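## Task

Take the nut out of the white box and set it in the tray, with no other object left in the tray. Afterwards put the white box's own lid back on it. Everything must stay in place without the robot holding it; finish with the gripper released and the arm moved away.

## Robot and tools

Robot: a single seven-joint FR3 arm carrying one parallel gripper. There is only one arm, so every command row describes that arm plus its gripper. Parts held in the gripper may occasionally be tugged, and loose items may be nudged, by an outside disturbance.

Frame: the scene frame has its origin on the table surface directly under the arm base, +z up, and +y to the left when facing along +x. The base itself may be slightly tilted. end_effector_position (metres) and end_effector_quat_wxyz in results are in this frame. The position is the point between the pads when closed; it is reported with some error, growing at long reach. The fingers extend along the gripper's +z and close along its y. Closed fingertips reach about 33 mm past that point, fully open ones about 9 mm, and closing pushes the tips roughly 24 mm further from the arm, so keep that clearance above surfaces.

execute_actions takes "actions", a list with zero or one item, and optional "pictures" (true/false). Forms:
- Empty list: no command, returns the current state with camera images.
- Motion: {"rows": [[...]], "steps": n}, n from 1 to 15 (default 15), each step 1/30 s. Give 1 to 15 rows; row k is used on step k and the final row repeats for leftover steps. A motion must last at least 7 steps.
- Wait: {"steps": n} with n up to 300 and no rows; it returns once n steps have passed since the previous result, counting your reply time.
Images come back only with an empty list or "pictures": true. A rejected call does nothing.

Each row holds 10 numbers, in this order: arm/fr3_joint1 … arm/fr3_joint7, then gripper/position, gripper/force_limit, gripper/speed. The seven joint values are absolute target angles in radians (same convention as the Joint positions line), not offsets. Stated ranges: waist -2.744 to 2.744, shoulder -1.784 to 1.784, upper arm roll -2.901 to 2.901, elbow -3.042 to -0.152, forearm roll -2.807 to 2.807, wrist pitch 0.544 to 4.517, wrist roll -3.016 to 3.016. A call is refused if a target exceeds an end by over 0.018 rad and is also beyond the joint's last reported angle. True ends may differ by up to 0.018 rad; a target past the true end is clipped there, and a "joint sent to its limit" line may appear (possibly about an earlier, still running action). Its absence does not prove there is more room.

The last three numbers are scaled to [-1, 1]. position: +1 fully open (140 mm), about -0.8 pads touching, -1 closes until blocked. force_limit on parts up to 40 mm wide: about 14 N at -1, 60 N at 0, 107 N at +1. speed of the pad gap: about 30 mm/s at -1, 140 at 0, 250 at +1.

Motion limits: each step the target handed to a joint stays within a lead of its measured angle — 0.248 rad for joints 1–4, 0.677 for joint 5, 0.715 for joint 6, 1.54 for joint 7 — and if the targets would move the gripper over 70 mm from where it is measured, all are pulled back toward current angles. Far moves therefore take several calls.

Timing: each result is captured 7 steps before the action ends; those remaining steps run while you compose the next reply, and the next action starts after them. Between calls the arm keeps heading to the last row sent until it has nearly stopped moving or a step was HELD; only a new action makes it continue or press harder. Fingers already in motion finish moving.

Result lines: Joint positions and Joint velocities (rad, rad/s, column order); Joint torques (total drive output, offset and noisy, not zero in free air); External joint torques (estimated push-back from outside forces incl. friction and held weight, or "no reading"). object_status: 0 moving, 1 blocked while opening, 2 blocked while closing (a grasp), 3 reached the commanded position or pads met (a thin item may still be held). It updates shortly after the fingers stop. position_measured is in counts, nonlinear: 3 fully open, 230 pads touching. To grasp, send -1 and confirm status 2. Stopped fingers hold until the position number changes by 0.01 or more, or the object yields or is lost. To squeeze harder during status 2, raise force_limit and switch position between -1 and -0.98. "joint command not followed" means the clearance check altered or blocked targets (mount blocks and posts count as arm). HELD marks steps where your row was not fully applied. MOTOR HOT warns of heating from sustained load; reaching the limit brakes the arm until it cools (OVER-TEMPERATURE FAULT).

Faults: contact torque reaching a joint's limit (85 N m for joints 1–4, 11 N m for joints 5–7) or any outside force on arm, tool or load reaching 85 N (held weight included) halts the arm for 10 s and discards the rest of the call. Any stop is costly. Avoid shoving hard, slamming, dropping or letting parts slip, and never push anything off the table, which fails the job. Move smoothly and economically.

zoom_image: {"camera": name, "region": [x0, y0, x1, y1]} in pixels of that camera's latest full image, origin top-left, at most 504 by 504 pixels. Cameras: cam_head_left (896x504), cam_head_right (896x504), cam_wrist (616x616, fisheye). Intrinsics: cam_head_left pinhole+radial fovy 64.801, K=[[397.079,0,446.684],[0,397.079,253.41],[0,0,1]]; cam_head_right fovy 64.557, K=[[398.959,0,447.824],[0,398.959,253.406],[0,0,1]]; cam_wrist fisheye K=[[189.426,0,307.643],[0,190.183,305.249],[0,0,1]], D=[-0.005,0,0,0], theta_max_deg=95.

finished_scene: {"scene": n} with the current scene's number. It is irreversible, reports whether the goal was met (it must still hold at that moment), and gives the next task if any. Only call it after the part is in the tray, the lid rests on its box, the gripper is open and the arm has backed off. Answering with no tool call ends the remaining work.

Each tool is called after "Emit:" by a JSON object that holds its "method" and its "body", one argument or row to a line.

## Session

Emit:
{"method": "execute_actions", "body": {
  "actions": []
}}

Scene clock: 0.00 s of 8400.00 s.
end_effector_position=(+0.8040, +0.0135, +0.3245) position_measured=3 object_status=3 end_effector_quat_wxyz=(+0.142, -0.014, +0.989, +0.041)
Joint positions: [ 0.147  0.574 -0.179 -1.281  0.225  2.12   1.429]
Joint velocities: [ 0.     0.001  0.001 -0.001 -0.002  0.001 -0.001]
Joint torques (N m, as the joint torque sensors report them, + toward a larger angle): no reading
External joint torques (N m, as the arm's controller estimates them; a push from outside toward a larger angle lowers the number): no reading

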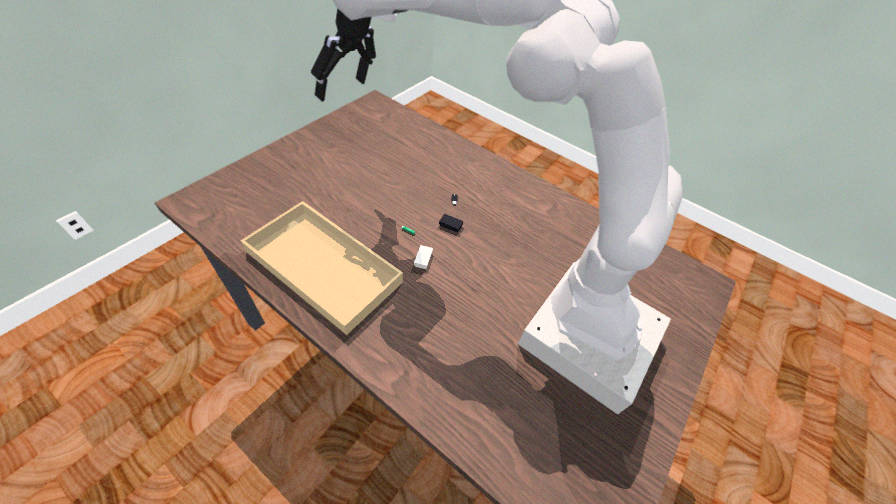

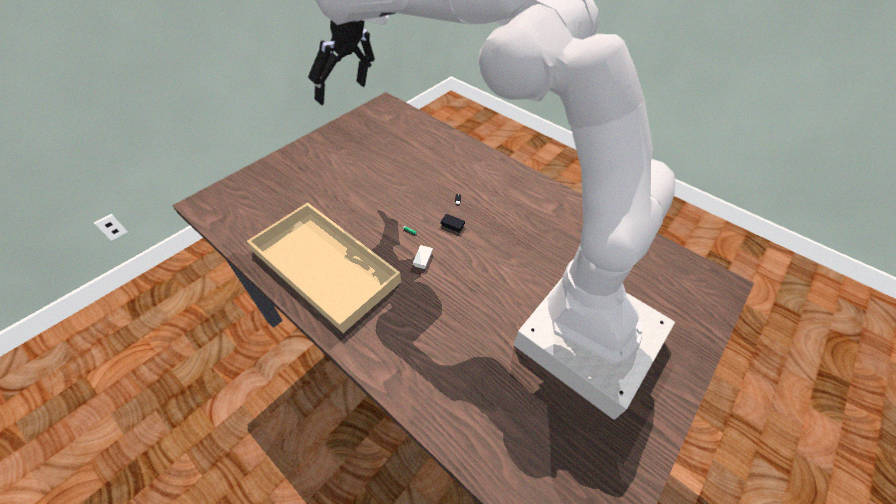

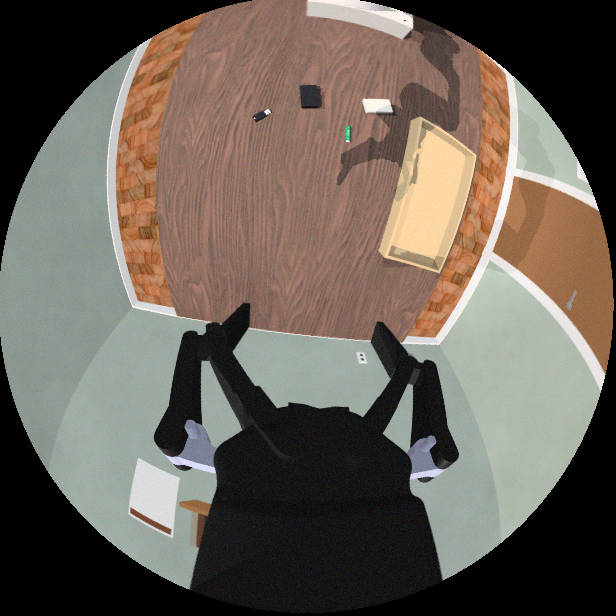

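Emit:
{"method": "zoom_image", "body": {
  "camera": "cam_head_left",
  "region": [370, 170, 510, 290]
}}

Emit:
{"method": "zoom_image", "body": {
  "camera": "cam_wrist",
  "region": [230, 60, 420, 170]
}}

Region (370, 170, 510, 290) of cam_head_left's 896x504 image, scaled by 3.600, with more detail than that image has; it fills the top 432 rows of this view, and the rest is white.

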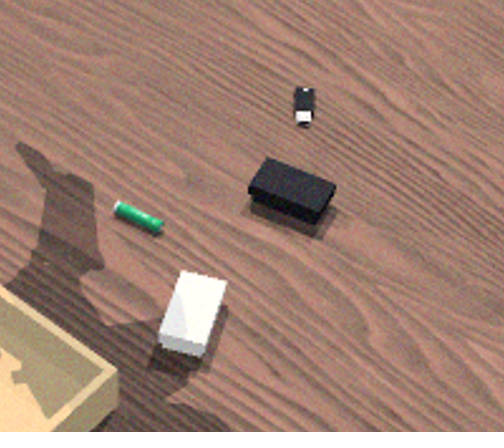

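Region (230, 60, 420, 170) of cam_wrist's 616x616 image, scaled by 2.653, with more detail than that image has; it fills the top 292 rows of this view, and the rest is white.

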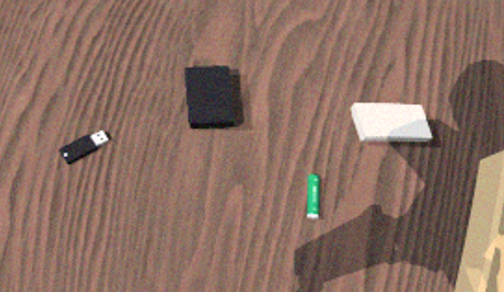

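Emit:
{"method": "execute_actions", "body": {
  "actions": [
    {"rows":[[0.15,0.1,0,-1.9,0,2.0,1.429,1,0,0]]}
  ]
}}

Emit:
{"method": "execute_actions", "body": {
  "actions": [
    {"steps":45}
  ],
  "pictures": true
}}

Scene clock: 1.43 s of 8400.00 s.
end_effector_position=(+0.6731, +0.0758, +0.3508) position_measured=3 object_status=3 end_effector_quat_wxyz=(+0.076, -0.102, +0.992, +0.023)
Joint positions: [ 0.149  0.231 -0.029 -1.669  0.066  2.05   1.429]
Joint velocities: [ 0.099 -1.395  0.311 -1.519 -0.352 -0.22   0.001]
Joint torques (N m, as the joint torque sensors report them, + toward a larger angle): [ -2.06 -21.34  -5.4   17.45  -0.11   2.86   0.  ]
External joint torques (N m, as the arm's controller estimates them; a push from outside toward a larger angle lowers the number): [ 4.   -1.22 -0.06 -3.75 -0.72 -0.34  0.01]
Steps of this call (steps 1 to 35: nothing new was sent; steps 36 to 43: the first 8 steps of this action). Readings (joint positions | what the end effector reports):
36: [0.138 0.551 -0.159 -1.316 0.202 2.115 1.429] | position_measured=3 object_status=3
37: [0.134 0.515 -0.135 -1.364 0.176 2.102 1.429] | position_measured=3 object_status=3
39: [0.135 0.432 -0.091 -1.458 0.131 2.082 1.429] | position_measured=3 object_status=3
43: the state above

Scene clock: 2.93 s of 8400.00 s.
end_effector_position=(+0.5820, +0.0710, +0.3125) position_measured=3 object_status=3 end_effector_quat_wxyz=(+0.002, -0.129, +0.992, -0.000)
Joint positions: [ 0.153  0.101 -0.001 -1.898  0.003  2.002  1.429]
Joint velocities: [-0.     0.     0.    -0.001 -0.     0.001 -0.001]
Joint torques (N m, as the joint torque sensors report them, + toward a larger angle): [ -0.53 -36.16   0.26  21.27   0.07   2.1   -0.05]
External joint torques (N m, as the arm's controller estimates them; a push from outside toward a larger angle lowers the number): [-0.48 -0.9   0.21 -2.79 -0.68 -0.32 -0.05]
Kept back: nothing.
Steps of this call (steps 1 to 7: the last 7 steps of your previous action; steps 8 to 30: the robot went on to your last target; steps 31 to 45: nothing new was sent). Readings (joint positions | what the end effector reports):
1: [0.152 0.190 -0.020 -1.717 0.055 2.045 1.429] | position_measured=3 object_status=3
2: [0.153 0.158 -0.013 -1.761 0.046 2.040 1.429] | position_measured=3 object_status=3
4: [0.154 0.119 -0.004 -1.834 0.028 2.028 1.429] | position_measured=3 object_status=3
8: [0.154 0.107 -0.001 -1.888 0.011 2.012 1.429] | position_measured=3 object_status=3
45: the state above
The arm was judged still, so your last target was given up. Only a new action makes it travel on or press farther. Fingers that are still opening or closing keep moving.

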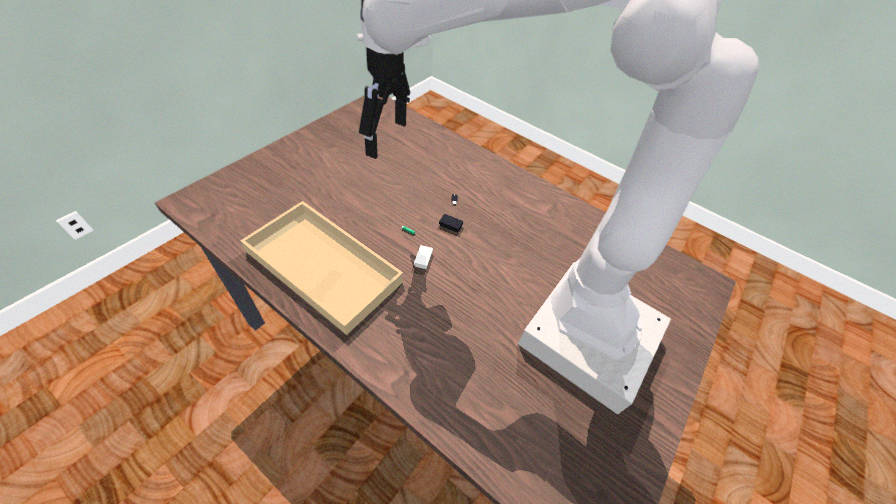

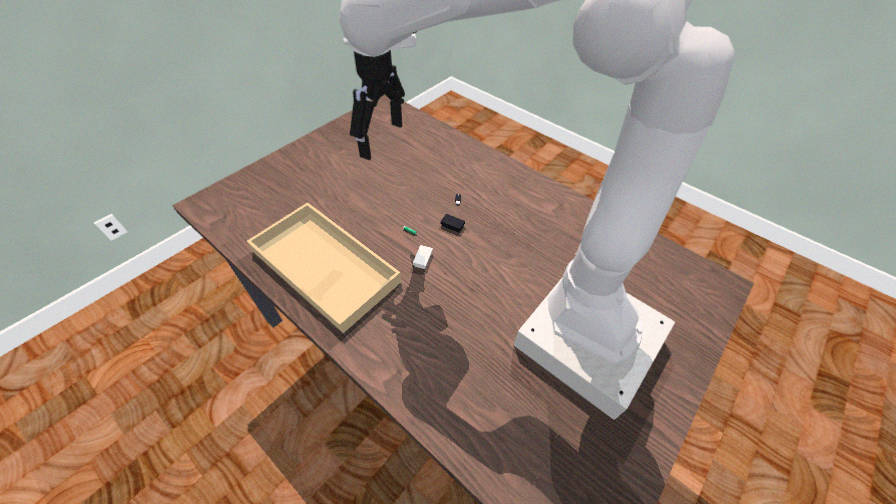

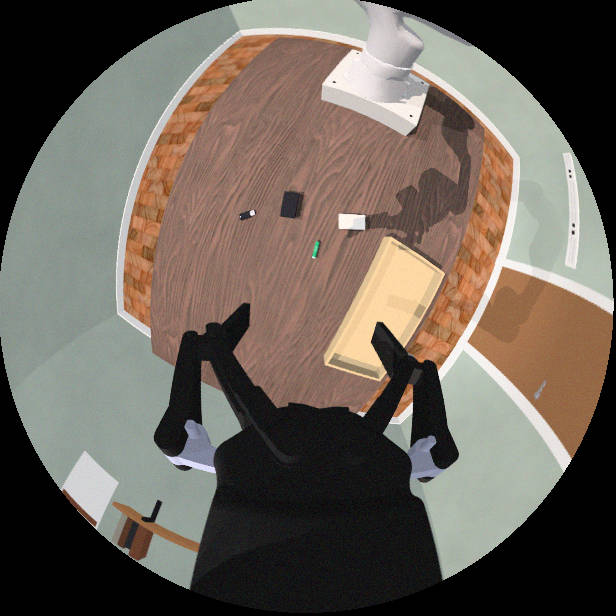

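Emit:
{"method": "execute_actions", "body": {
  "actions": [
    {"rows":[[0.342,0.146,0,-2.30,0,2.447,1.616,1,0,0]]}
  ]
}}

Emit:
{"method": "execute_actions", "body": {
  "actions": [
    {"steps":30}
  ],
  "pictures": true
}}

Scene clock: 4.93 s of 8400.00 s.
end_effector_position=(+0.5119, +0.1386, +0.1891) position_measured=3 object_status=3 end_effector_quat_wxyz=(-0.027, -0.166, +0.986, -0.003)
Joint positions: [ 0.299  0.128 -0.003 -2.188  0.003  2.26   1.498]
Joint velocities: [ 0.524  0.201  0.056 -1.38  -0.     1.074  0.371]
Joint torques (N m, as the joint torque sensors report them, + toward a larger angle): [  1.03 -32.51  -1.03  22.05   0.03   3.36   0.27]
External joint torques (N m, as the arm's controller estimates them; a push from outside toward a larger angle lowers the number): [ 2.92  1.97  0.56 -3.11 -0.47  0.8   0.28]
Steps of this call (steps 1 to 52: nothing new was sent; steps 53 to 60: the first 8 steps of this action). Readings (joint positions | what the end effector reports):
53: [0.165 0.097 -0.009 -1.918 0.003 2.034 1.436] | position_measured=3 object_status=3
54: [0.183 0.097 -0.012 -1.949 0.003 2.069 1.444] | position_measured=3 object_status=3
56: [0.225 0.106 -0.011 -2.018 0.003 2.133 1.460] | position_measured=3 object_status=3
60: the state above

Scene clock: 5.93 s of 8400.00 s.
end_effector_position=(+0.4998, +0.1609, +0.1491) position_measured=3 object_status=3 end_effector_quat_wxyz=(-0.000, -0.135, +0.991, -0.001)
Joint positions: [ 0.342  0.147  0.001 -2.298  0.002  2.444  1.608]
Joint velocities: [-0.    -0.     0.002  0.    -0.001  0.003  0.013]
Joint torques (N m, as the joint torque sensors report them, + toward a larger angle): [  0.2  -33.88  -0.77  17.33   0.11   2.72   0.12]
External joint torques (N m, as the arm's controller estimates them; a push from outside toward a larger angle lowers the number): [ 0.29 -0.6  -0.84 -3.21 -0.42  0.3   0.12]
Kept back: nothing.
Steps of this call (steps 1 to 7: the last 7 steps of your previous action; steps 8 to 30: the robot went on to your last target). Readings (joint positions | what the end effector reports):
1: [0.315 0.137 -0.000 -2.228 0.003 2.292 1.510] | position_measured=3 object_status=3
2: [0.327 0.146 0.002 -2.257 0.003 2.317 1.521] | position_measured=3 object_status=3
4: [0.339 0.155 0.005 -2.288 0.002 2.355 1.539] | position_measured=3 object_status=3
8: [0.342 0.151 0.003 -2.298 0.002 2.403 1.565] | position_measured=3 object_status=3
30: the state above

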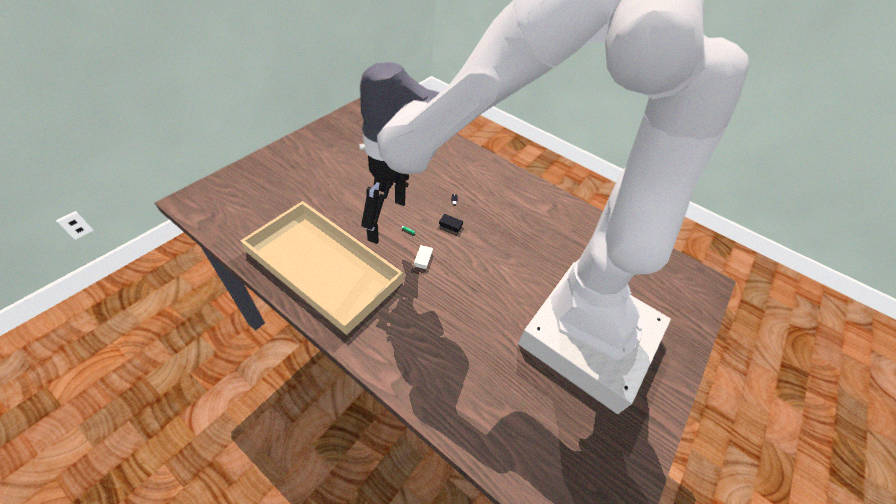

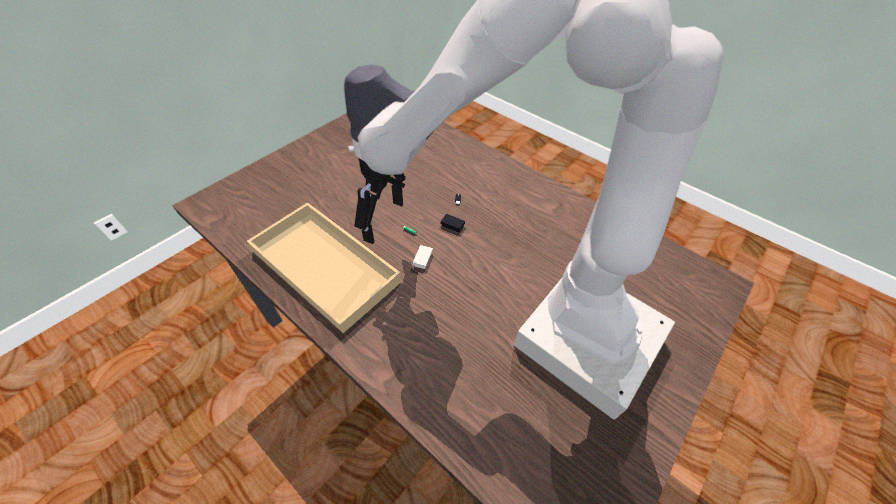

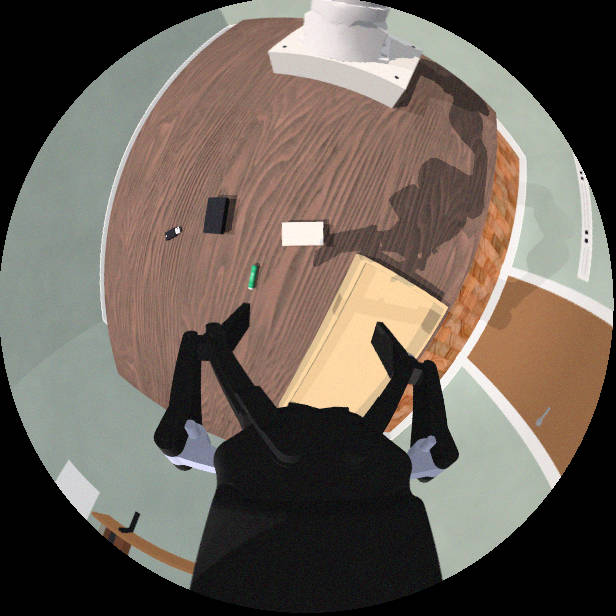

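Emit:
{"method": "execute_actions", "body": {
  "actions": [
    {"rows":[[0.339,0.034,0,-2.633,0,2.67,1.613,1,0,0]]}
  ]
}}

Emit:
{"method": "execute_actions", "body": {
  "actions": [
    {"steps":30}
  ],
  "pictures": true
}}

Scene clock: 6.87 s of 8400.00 s.
end_effector_position=(+0.3979, +0.1273, +0.0947) position_measured=3 object_status=3 end_effector_quat_wxyz=(-0.024, -0.132, +0.991, -0.005)
Joint positions: [ 0.341  0.045  0.001 -2.621  0.002  2.616  1.612]
Joint velocities: [ 0.    -0.056  0.    -0.21   0.001  0.281  0.001]
Joint torques (N m, as the joint torque sensors report them, + toward a larger angle): [  0.03 -31.31  -0.8   19.79  -0.01   3.47  -0.01]
External joint torques (N m, as the arm's controller estimates them; a push from outside toward a larger angle lowers the number): [ 0.15 -1.63 -0.72 -1.93 -0.46  0.45 -0.01]
Steps of this call (steps 1 to 15: the robot went on to your last target; steps 16 to 20: nothing new was sent; steps 21 to 28: the first 8 steps of this action). Readings (joint positions | what the end effector reports):
21: [0.342 0.122 0.001 -2.346 0.003 2.484 1.612] | position_measured=3 object_status=3
22: [0.341 0.086 0.001 -2.420 0.003 2.518 1.612] | position_measured=3 object_status=3
24: [0.341 0.054 0.001 -2.534 0.002 2.564 1.612] | position_measured=3 object_status=3
28: the state above

Scene clock: 7.87 s of 8400.00 s.
end_effector_position=(+0.4105, +0.1313, +0.0996) position_measured=3 object_status=3 end_effector_quat_wxyz=(+0.001, -0.132, +0.991, -0.001)
Joint positions: [ 0.341  0.036  0.001 -2.631  0.002  2.667  1.612]
Joint velocities: [-0.001  0.     0.001  0.001 -0.     0.001  0.002]
Joint torques (N m, as the joint torque sensors report them, + toward a larger angle): [ -0.12 -27.8   -0.84  15.36   0.03   2.94  -0.08]
External joint torques (N m, as the arm's controller estimates them; a push from outside toward a larger angle lowers the number): [-0.03 -1.5  -0.79 -1.99 -0.35  0.52 -0.08]
Kept back: nothing.
Steps of this call (steps 1 to 7: the last 7 steps of your previous action; steps 8 to 30: the robot went on to your last target). Readings (joint positions | what the end effector reports):
1: [0.341 0.043 0.001 -2.626 0.002 2.624 1.612] | position_measured=3 object_status=3
2: [0.341 0.041 0.001 -2.628 0.002 2.632 1.612] | position_measured=3 object_status=3
4: [0.341 0.038 0.001 -2.630 0.002 2.643 1.612] | position_measured=3 object_status=3
8: [0.341 0.036 0.001 -2.630 0.002 2.657 1.612] | position_measured=3 object_status=3
30: the state above
The arm was judged still, so your last target was given up. Only a new action makes it travel on or press farther. Fingers that are still opening or closing keep moving.

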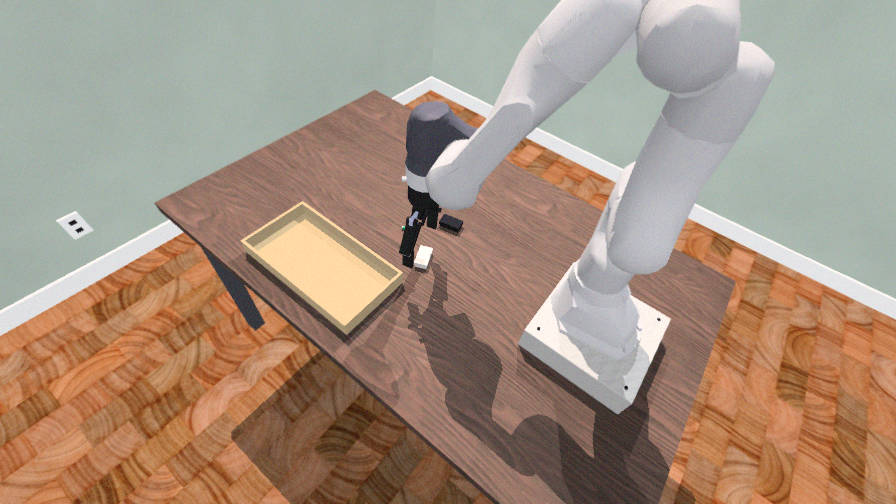

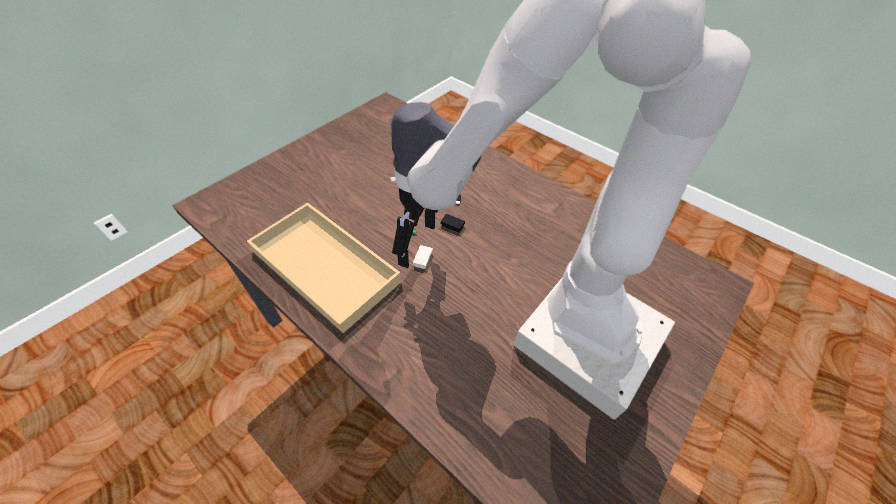

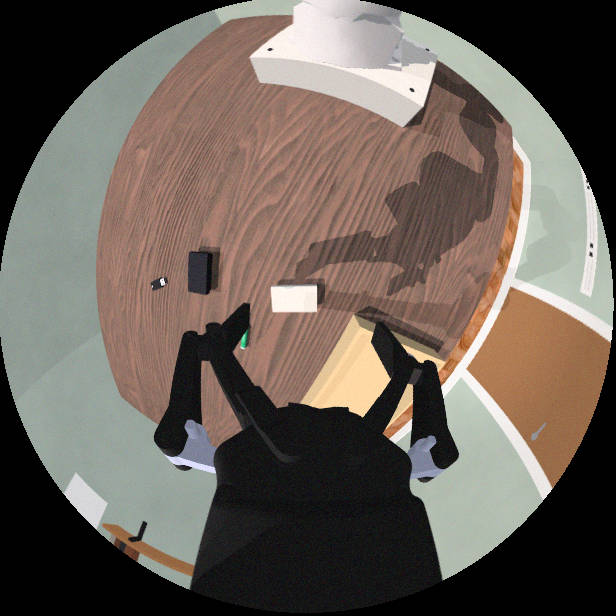

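Emit:
{"method": "zoom_image", "body": {
  "camera": "cam_wrist",
  "region": [220, 250, 400, 370]
}}

Region (220, 250, 400, 370) of cam_wrist's 616x616 image, scaled by 2.800, with more detail than that image has.

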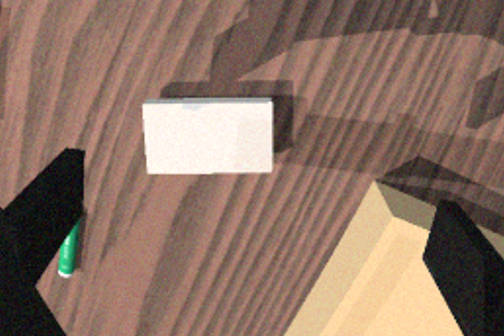

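Emit:
{"method": "execute_actions", "body": {
  "actions": [
    {"rows":[[0.295,0.169,0,-2.605,0,2.777,1.569,1,0,0]]}
  ]
}}

Emit:
{"method": "execute_actions", "body": {
  "actions": [
    {"steps":20}
  ],
  "pictures": true
}}

Scene clock: 8.93 s of 8400.00 s.
end_effector_position=(+0.4129, +0.1115, +0.0568) position_measured=3 object_status=3 end_effector_quat_wxyz=(-0.012, -0.122, +0.992, -0.003)
Joint positions: [ 0.298  0.167 -0.001 -2.609  0.002  2.75   1.589]
Joint velocities: [-0.008  0.036  0.001  0.011  0.001  0.137 -0.056]
Joint torques (N m, as the joint torque sensors report them, + toward a larger angle): [ -0.17 -28.93   0.21  15.56   0.     2.91  -0.25]
External joint torques (N m, as the arm's controller estimates them; a push from outside toward a larger angle lowers the number): [-0.48  1.63 -0.45 -0.85 -0.25  0.38 -0.25]
Steps of this call (steps 1 to 24: nothing new was sent; steps 25 to 32: the first 8 steps of this action). Readings (joint positions | what the end effector reports):
25: [0.334 0.054 0.004 -2.622 0.002 2.684 1.609] | position_measured=3 object_status=3
26: [0.324 0.089 0.004 -2.612 0.002 2.703 1.605] | position_measured=3 object_status=3
28: [0.307 0.139 0.001 -2.610 0.002 2.725 1.599] | position_measured=3 object_status=3
32: the state above

Scene clock: 9.60 s of 8400.00 s.
end_effector_position=(+0.4215, +0.1138, +0.0592) position_measured=3 object_status=3 end_effector_quat_wxyz=(+0.000, -0.129, +0.992, -0.001)
Joint positions: [ 0.298  0.168 -0.001 -2.607  0.002  2.774  1.574]
Joint velocities: [ 0.001  0.     0.001  0.001 -0.     0.003 -0.006]
Joint torques (N m, as the joint torque sensors report them, + toward a larger angle): [ -0.5  -27.77   0.1   15.75   0.07   2.94  -0.35]
External joint torques (N m, as the arm's controller estimates them; a push from outside toward a larger angle lowers the number): [-0.4   1.06  0.04  0.27 -0.23  0.53 -0.35]
Kept back: nothing.
Steps of this call (steps 1 to 7: the last 7 steps of your previous action; steps 8 to 20: the robot went on to your last target). Readings (joint positions | what the end effector reports):
1: [0.298 0.168 -0.001 -2.609 0.002 2.755 1.588] | position_measured=3 object_status=3
2: [0.298 0.168 -0.001 -2.608 0.002 2.758 1.586] | position_measured=3 object_status=3
4: [0.298 0.168 -0.001 -2.607 0.002 2.764 1.583] | position_measured=3 object_status=3
8: [0.298 0.168 -0.001 -2.607 0.002 2.770 1.579] | position_measured=3 object_status=3
20: the state above

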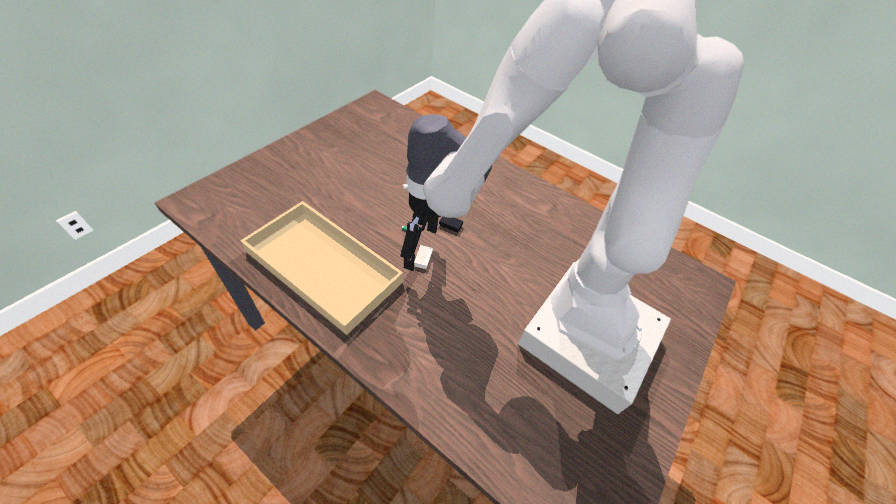

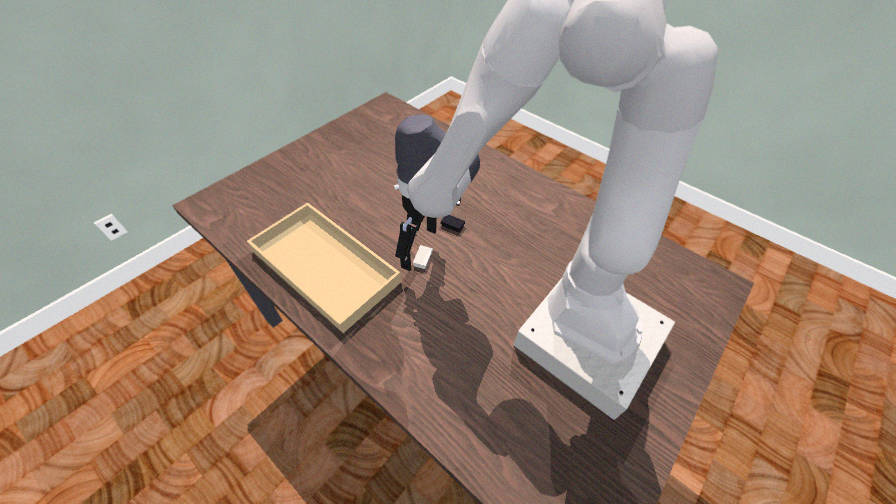

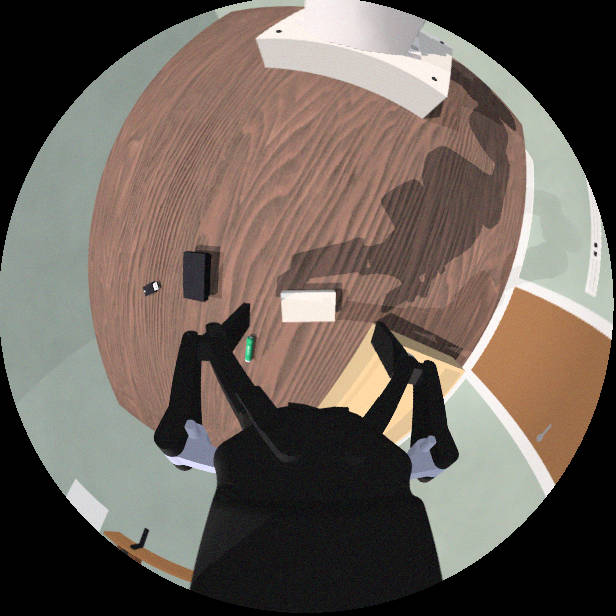

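Emit:
{"method": "zoom_image", "body": {
  "camera": "cam_head_left",
  "region": [395, 230, 455, 280]
}}

Region (395, 230, 455, 280) of cam_head_left's 896x504 image, scaled by 8.400, with more detail than that image has.

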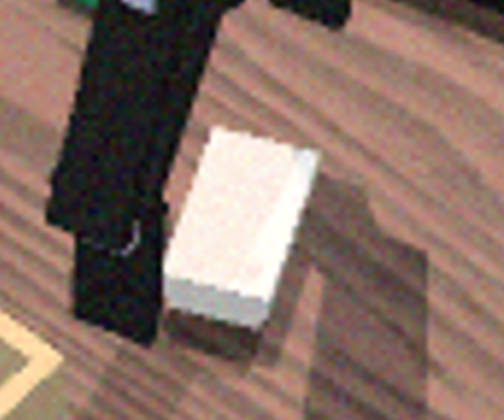

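Emit:
{"method": "execute_actions", "body": {
  "actions": [
    {"rows":[[0.298,0.189,0,-2.635,0,2.826,1.573,1,-0.3,0]]}
  ]
}}

Emit:
{"method": "execute_actions", "body": {
  "actions": [
    {"rows":[[0.298,0.189,0,-2.635,0,2.826,1.573,0.2,-0.3,0]]}
  ],
  "pictures": true
}}

Scene clock: 11.20 s of 8400.00 s.
end_effector_position=(+0.4098, +0.1105, +0.0461) position_measured=3 object_status=3 end_effector_quat_wxyz=(-0.004, -0.130, +0.992, -0.002)
Joint positions: [ 0.298  0.188 -0.001 -2.633  0.002  2.812  1.572]
Joint velocities: [-0.001  0.     0.    -0.004 -0.     0.065  0.   ]
Joint torques (N m, as the joint torque sensors report them, + toward a larger angle): [  1.58 -28.32   0.41  11.98   0.04   2.9   -0.09]
External joint torques (N m, as the arm's controller estimates them; a push from outside toward a larger angle lowers the number): [ 1.73  0.92  0.37 -3.12 -0.23  0.43 -0.09]
Steps of this call (steps 1 to 15: the robot went on to your last target; steps 16 to 40: nothing new was sent; steps 41 to 48: the first 8 steps of this action). Readings (joint positions | what the end effector reports):
41: [0.298 0.169 -0.001 -2.610 0.002 2.783 1.572] | position_measured=3 object_status=3
42: [0.298 0.174 -0.001 -2.617 0.002 2.791 1.572] | position_measured=3 object_status=3
44: [0.298 0.183 -0.001 -2.627 0.002 2.801 1.572] | position_measured=3 object_status=3
48: the state above

Scene clock: 11.70 s of 8400.00 s.
end_effector_position=(+0.4130, +0.1114, +0.0469) position_measured=54 object_status=0 end_effector_quat_wxyz=(+0.001, -0.130, +0.992, -0.001)
Joint positions: [ 0.298  0.188 -0.001 -2.633  0.002  2.823  1.572]
Joint velocities: [-0.    -0.    -0.001 -0.001 -0.     0.002 -0.001]
Joint torques (N m, as the joint torque sensors report them, + toward a larger angle): [  0.74 -28.39  -0.55  12.88   0.04   2.79  -0.05]
External joint torques (N m, as the arm's controller estimates them; a push from outside toward a larger angle lowers the number): [ 0.86  0.37 -0.61 -1.79 -0.22  0.37 -0.05]
Steps of this call (steps 1 to 7: the last 7 steps of your previous action; steps 8 to 15: the first 8 steps of this action). Readings (joint positions | what the end effector reports):
8: [0.298 0.188 -0.001 -2.633 0.002 2.821 1.572] | position_measured=3 object_status=0
9: [0.298 0.188 -0.001 -2.633 0.002 2.822 1.572] | position_measured=8 object_status=0
11: [0.298 0.188 -0.001 -2.633 0.002 2.822 1.572] | position_measured=24 object_status=0
15: the state above

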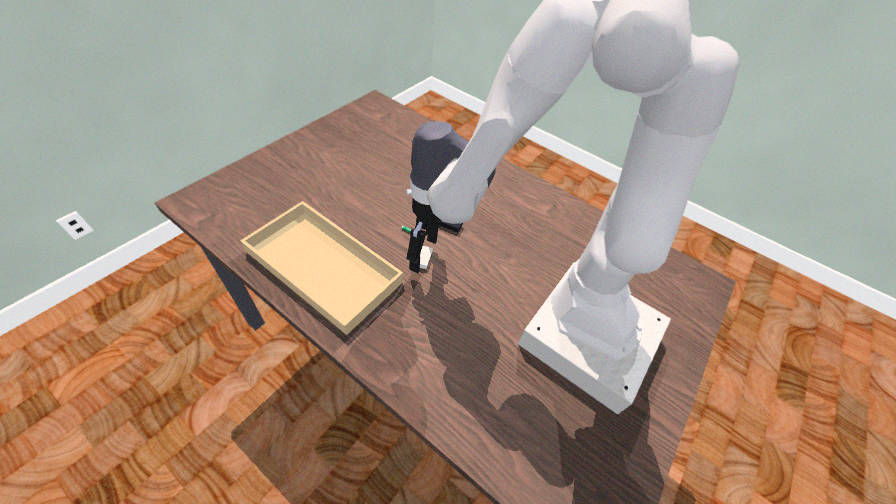

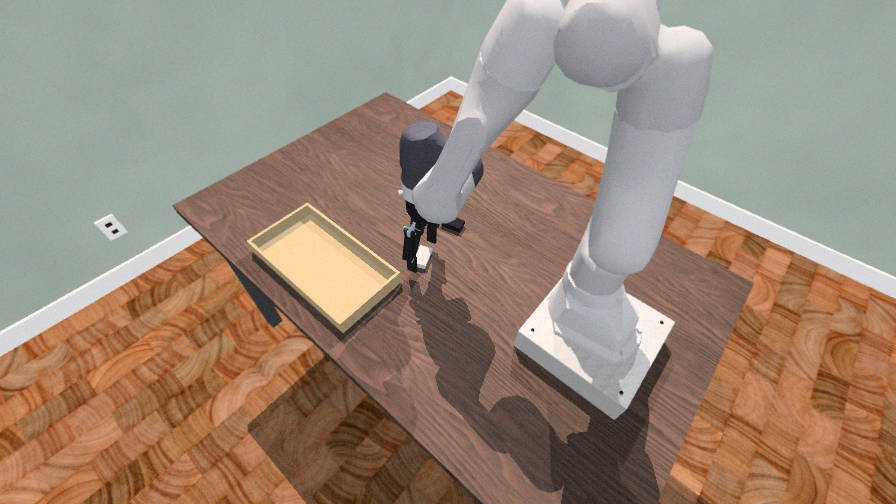

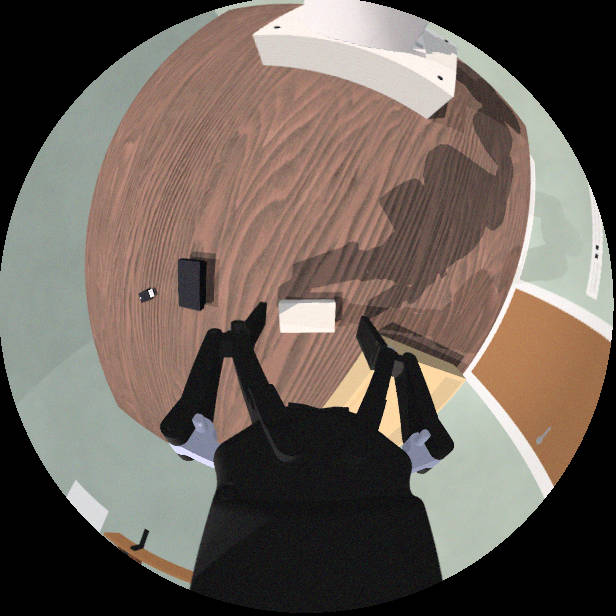

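Looks aligned. Close.

Emit:
{"method": "execute_actions", "body": {
  "actions": [
    {"rows":[[0.298,0.189,0,-2.635,0,2.826,1.573,-1,-0.3,0]]}
  ]
}}

Emit:
{"method": "execute_actions", "body": {
  "actions": [
    {"steps":10}
  ],
  "pictures": true
}}

Scene clock: 12.20 s of 8400.00 s.
end_effector_position=(+0.4183, +0.1138, +0.0510) position_measured=155 object_status=0 end_effector_quat_wxyz=(+0.009, -0.131, +0.991, -0.000)
Joint positions: [ 0.298  0.182  0.001 -2.631  0.002  2.829  1.572]
Joint velocities: [ 0.006 -0.036  0.012  0.022 -0.     0.035 -0.001]
Joint torques (N m, as the joint torque sensors report them, + toward a larger angle): [  0.12 -21.66  -1.81  10.69   0.     1.19  -0.05]
External joint torques (N m, as the arm's controller estimates them; a push from outside toward a larger angle lowers the number): [ 0.39  6.77 -1.71 -3.97 -0.28 -1.18 -0.05]
Steps of this call (steps 1 to 7: the last 7 steps of your previous action; steps 8 to 15: the first 8 steps of this action). Readings (joint positions | what the end effector reports):
8: [0.298 0.189 -0.001 -2.633 0.002 2.824 1.572] | position_measured=104 object_status=0
9: [0.298 0.189 -0.001 -2.633 0.002 2.824 1.572] | position_measured=109 object_status=0
11: [0.298 0.187 -0.001 -2.633 0.002 2.825 1.572] | position_measured=124 object_status=0
15: the state above

Scene clock: 12.53 s of 8400.00 s.
end_effector_position=(+0.4227, +0.1164, +0.0545) position_measured=190 object_status=0 end_effector_quat_wxyz=(+0.014, -0.132, +0.991, +0.001)
Joint positions: [ 0.299  0.176  0.002 -2.628  0.002  2.833  1.572]
Joint velocities: [-0.001  0.001  0.001 -0.001  0.001 -0.001 -0.   ]
Joint torques (N m, as the joint torque sensors report them, + toward a larger angle): [  0.02 -20.76  -1.86   9.85   0.05   1.61  -0.03]
External joint torques (N m, as the arm's controller estimates them; a push from outside toward a larger angle lowers the number): [ 0.12  7.82 -1.94 -5.1  -0.22 -0.86 -0.03]
Kept back: nothing.
Steps of this call (steps 1 to 7: the last 7 steps of your previous action; steps 8 to 10: the robot went on to your last target). Readings (joint positions | what the end effector reports):
1: [0.298 0.181 0.001 -2.630 0.002 2.830 1.572] | position_measured=162 object_status=0
2: [0.298 0.179 0.001 -2.629 0.002 2.831 1.572] | position_measured=170 object_status=0
4: [0.299 0.177 0.002 -2.628 0.002 2.833 1.572] | position_measured=185 object_status=0
8: [0.299 0.176 0.002 -2.628 0.002 2.833 1.572] | position_measured=190 object_status=0
10: the state above

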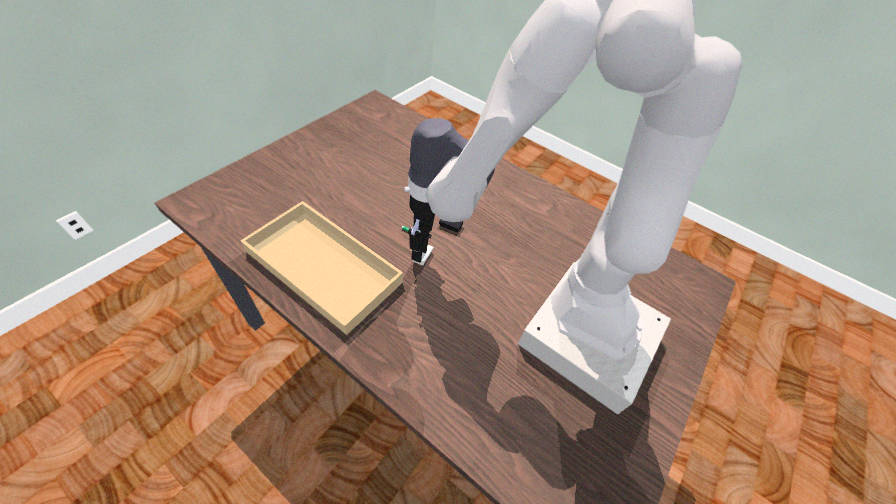

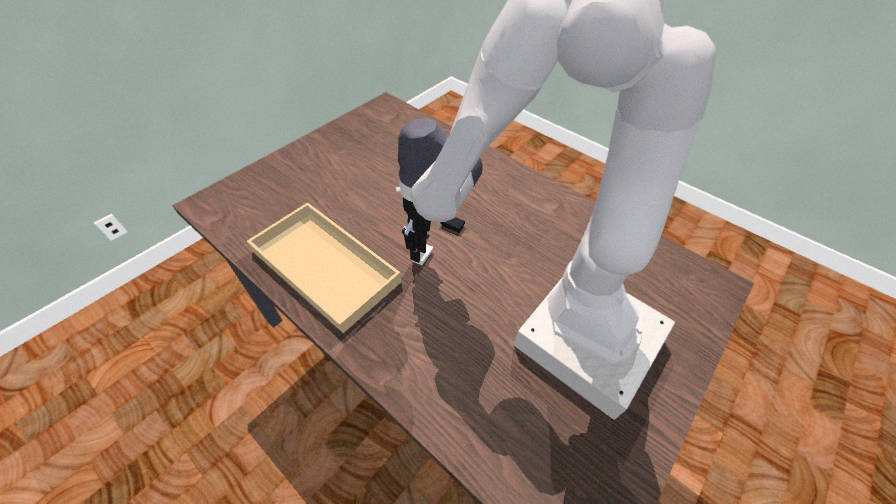

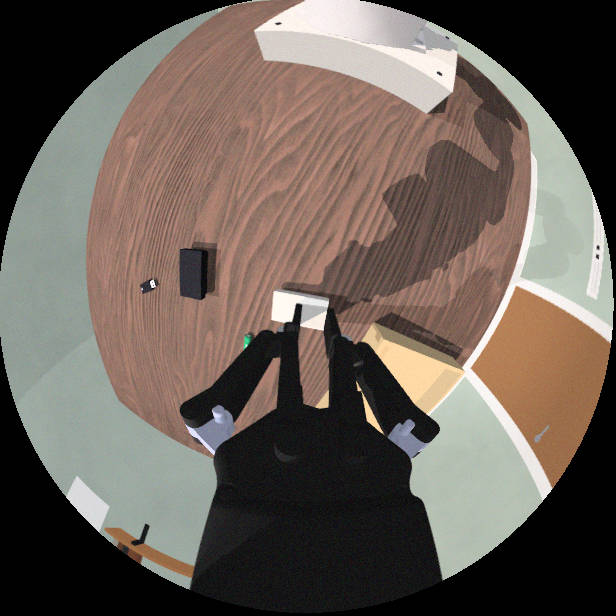

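Emit:
{"method": "execute_actions", "body": {
  "actions": [
    {"rows":[[0.298,0.16,0,-2.62,0,2.78,1.573,-0.5,-0.3,0],[0.298,0.14,0,-2.62,0,2.76,1.573,-0.5,-0.3,0],[0.298,0.14,0,-2.62,0,2.76,1.573,-0.5,-0.3,0],[0.298,0.14,0,-2.62,0,2.76,1.573,-0.5,-0.3,0],[0.298,0.14,0,-2.62,0,2.76,1.573,0.2,-0.3,0]]}
  ]
}}

Emit:
{"method": "execute_actions", "body": {
  "actions": [
    {"steps":15}
  ],
  "pictures": true
}}

Scene clock: 13.37 s of 8400.00 s.
end_effector_position=(+0.4235, +0.1162, +0.0673) position_measured=171 object_status=0 end_effector_quat_wxyz=(+0.010, -0.132, +0.991, +0.000)
Joint positions: [ 0.299  0.141  0.001 -2.62   0.002  2.78   1.572]
Joint velocities: [ 0.    -0.    -0.002  0.     0.001 -0.105 -0.001]
Joint torques (N m, as the joint torque sensors report them, + toward a larger angle): [  0.16 -28.67  -1.07  14.86   0.12   2.2    0.04]
External joint torques (N m, as the arm's controller estimates them; a push from outside toward a larger angle lowers the number): [ 0.27 -0.48 -1.1  -0.89 -0.2  -0.31  0.04]
Steps of this call (steps 1 to 15: the robot went on to your last target; steps 16 to 17: nothing new was sent; steps 18 to 25: the first 8 steps of this action). Readings (joint positions | what the end effector reports):
18: [0.299 0.173 0.002 -2.627 0.002 2.826 1.572] | position_measured=190 object_status=0
19: [0.299 0.164 0.002 -2.625 0.002 2.816 1.572] | position_measured=195 object_status=0
21: [0.299 0.148 0.002 -2.621 0.002 2.800 1.572] | position_measured=200 object_status=0
25: the state above

Scene clock: 13.87 s of 8400.00 s.
end_effector_position=(+0.4185, +0.1148, +0.0659) position_measured=104 object_status=3 end_effector_quat_wxyz=(+0.002, -0.132, +0.991, -0.001)
Joint positions: [ 0.299  0.141  0.001 -2.62   0.002  2.763  1.572]
Joint velocities: [ 0.001  0.     0.     0.001  0.002 -0.005 -0.001]
Joint torques (N m, as the joint torque sensors report them, + toward a larger angle): [ -0.08 -29.13  -1.33  14.7    0.08   2.04   0.03]
External joint torques (N m, as the arm's controller estimates them; a push from outside toward a larger angle lowers the number): [-0.05 -0.8  -1.44 -1.14 -0.23 -0.4   0.03]
Kept back: nothing.
Steps of this call (steps 1 to 7: the last 7 steps of your previous action; steps 8 to 15: the robot went on to your last target). Readings (joint positions | what the end effector reports):
1: [0.299 0.141 0.001 -2.620 0.002 2.777 1.572] | position_measured=163 object_status=0
2: [0.299 0.141 0.001 -2.620 0.002 2.774 1.572] | position_measured=156 object_status=0
4: [0.299 0.141 0.001 -2.620 0.002 2.770 1.572] | position_measured=141 object_status=0
8: [0.299 0.141 0.001 -2.620 0.002 2.766 1.572] | position_measured=110 object_status=0
15: the state above

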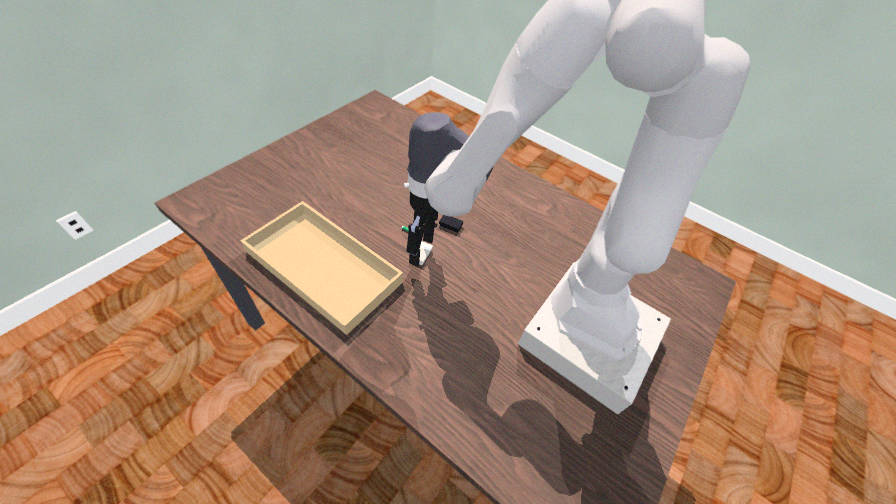

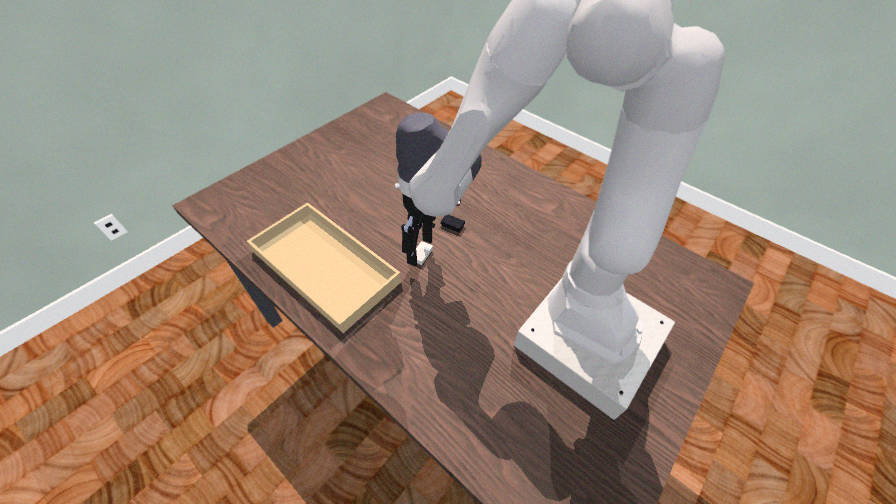

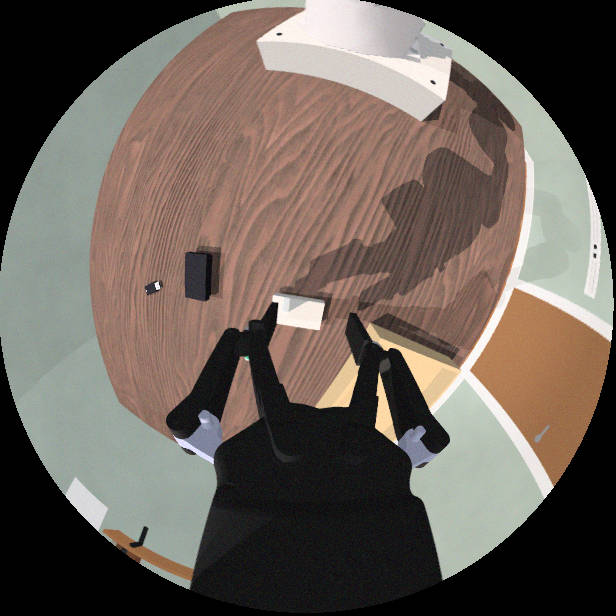

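Emit:
{"method": "zoom_image", "body": {
  "camera": "cam_wrist",
  "region": [240, 270, 390, 370]
}}

Region (240, 270, 390, 370) of cam_wrist's 616x616 image, scaled by 3.360, with more detail than that image has.

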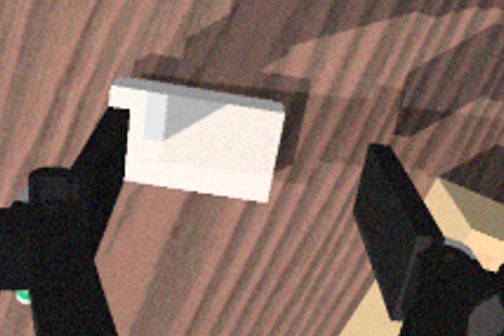

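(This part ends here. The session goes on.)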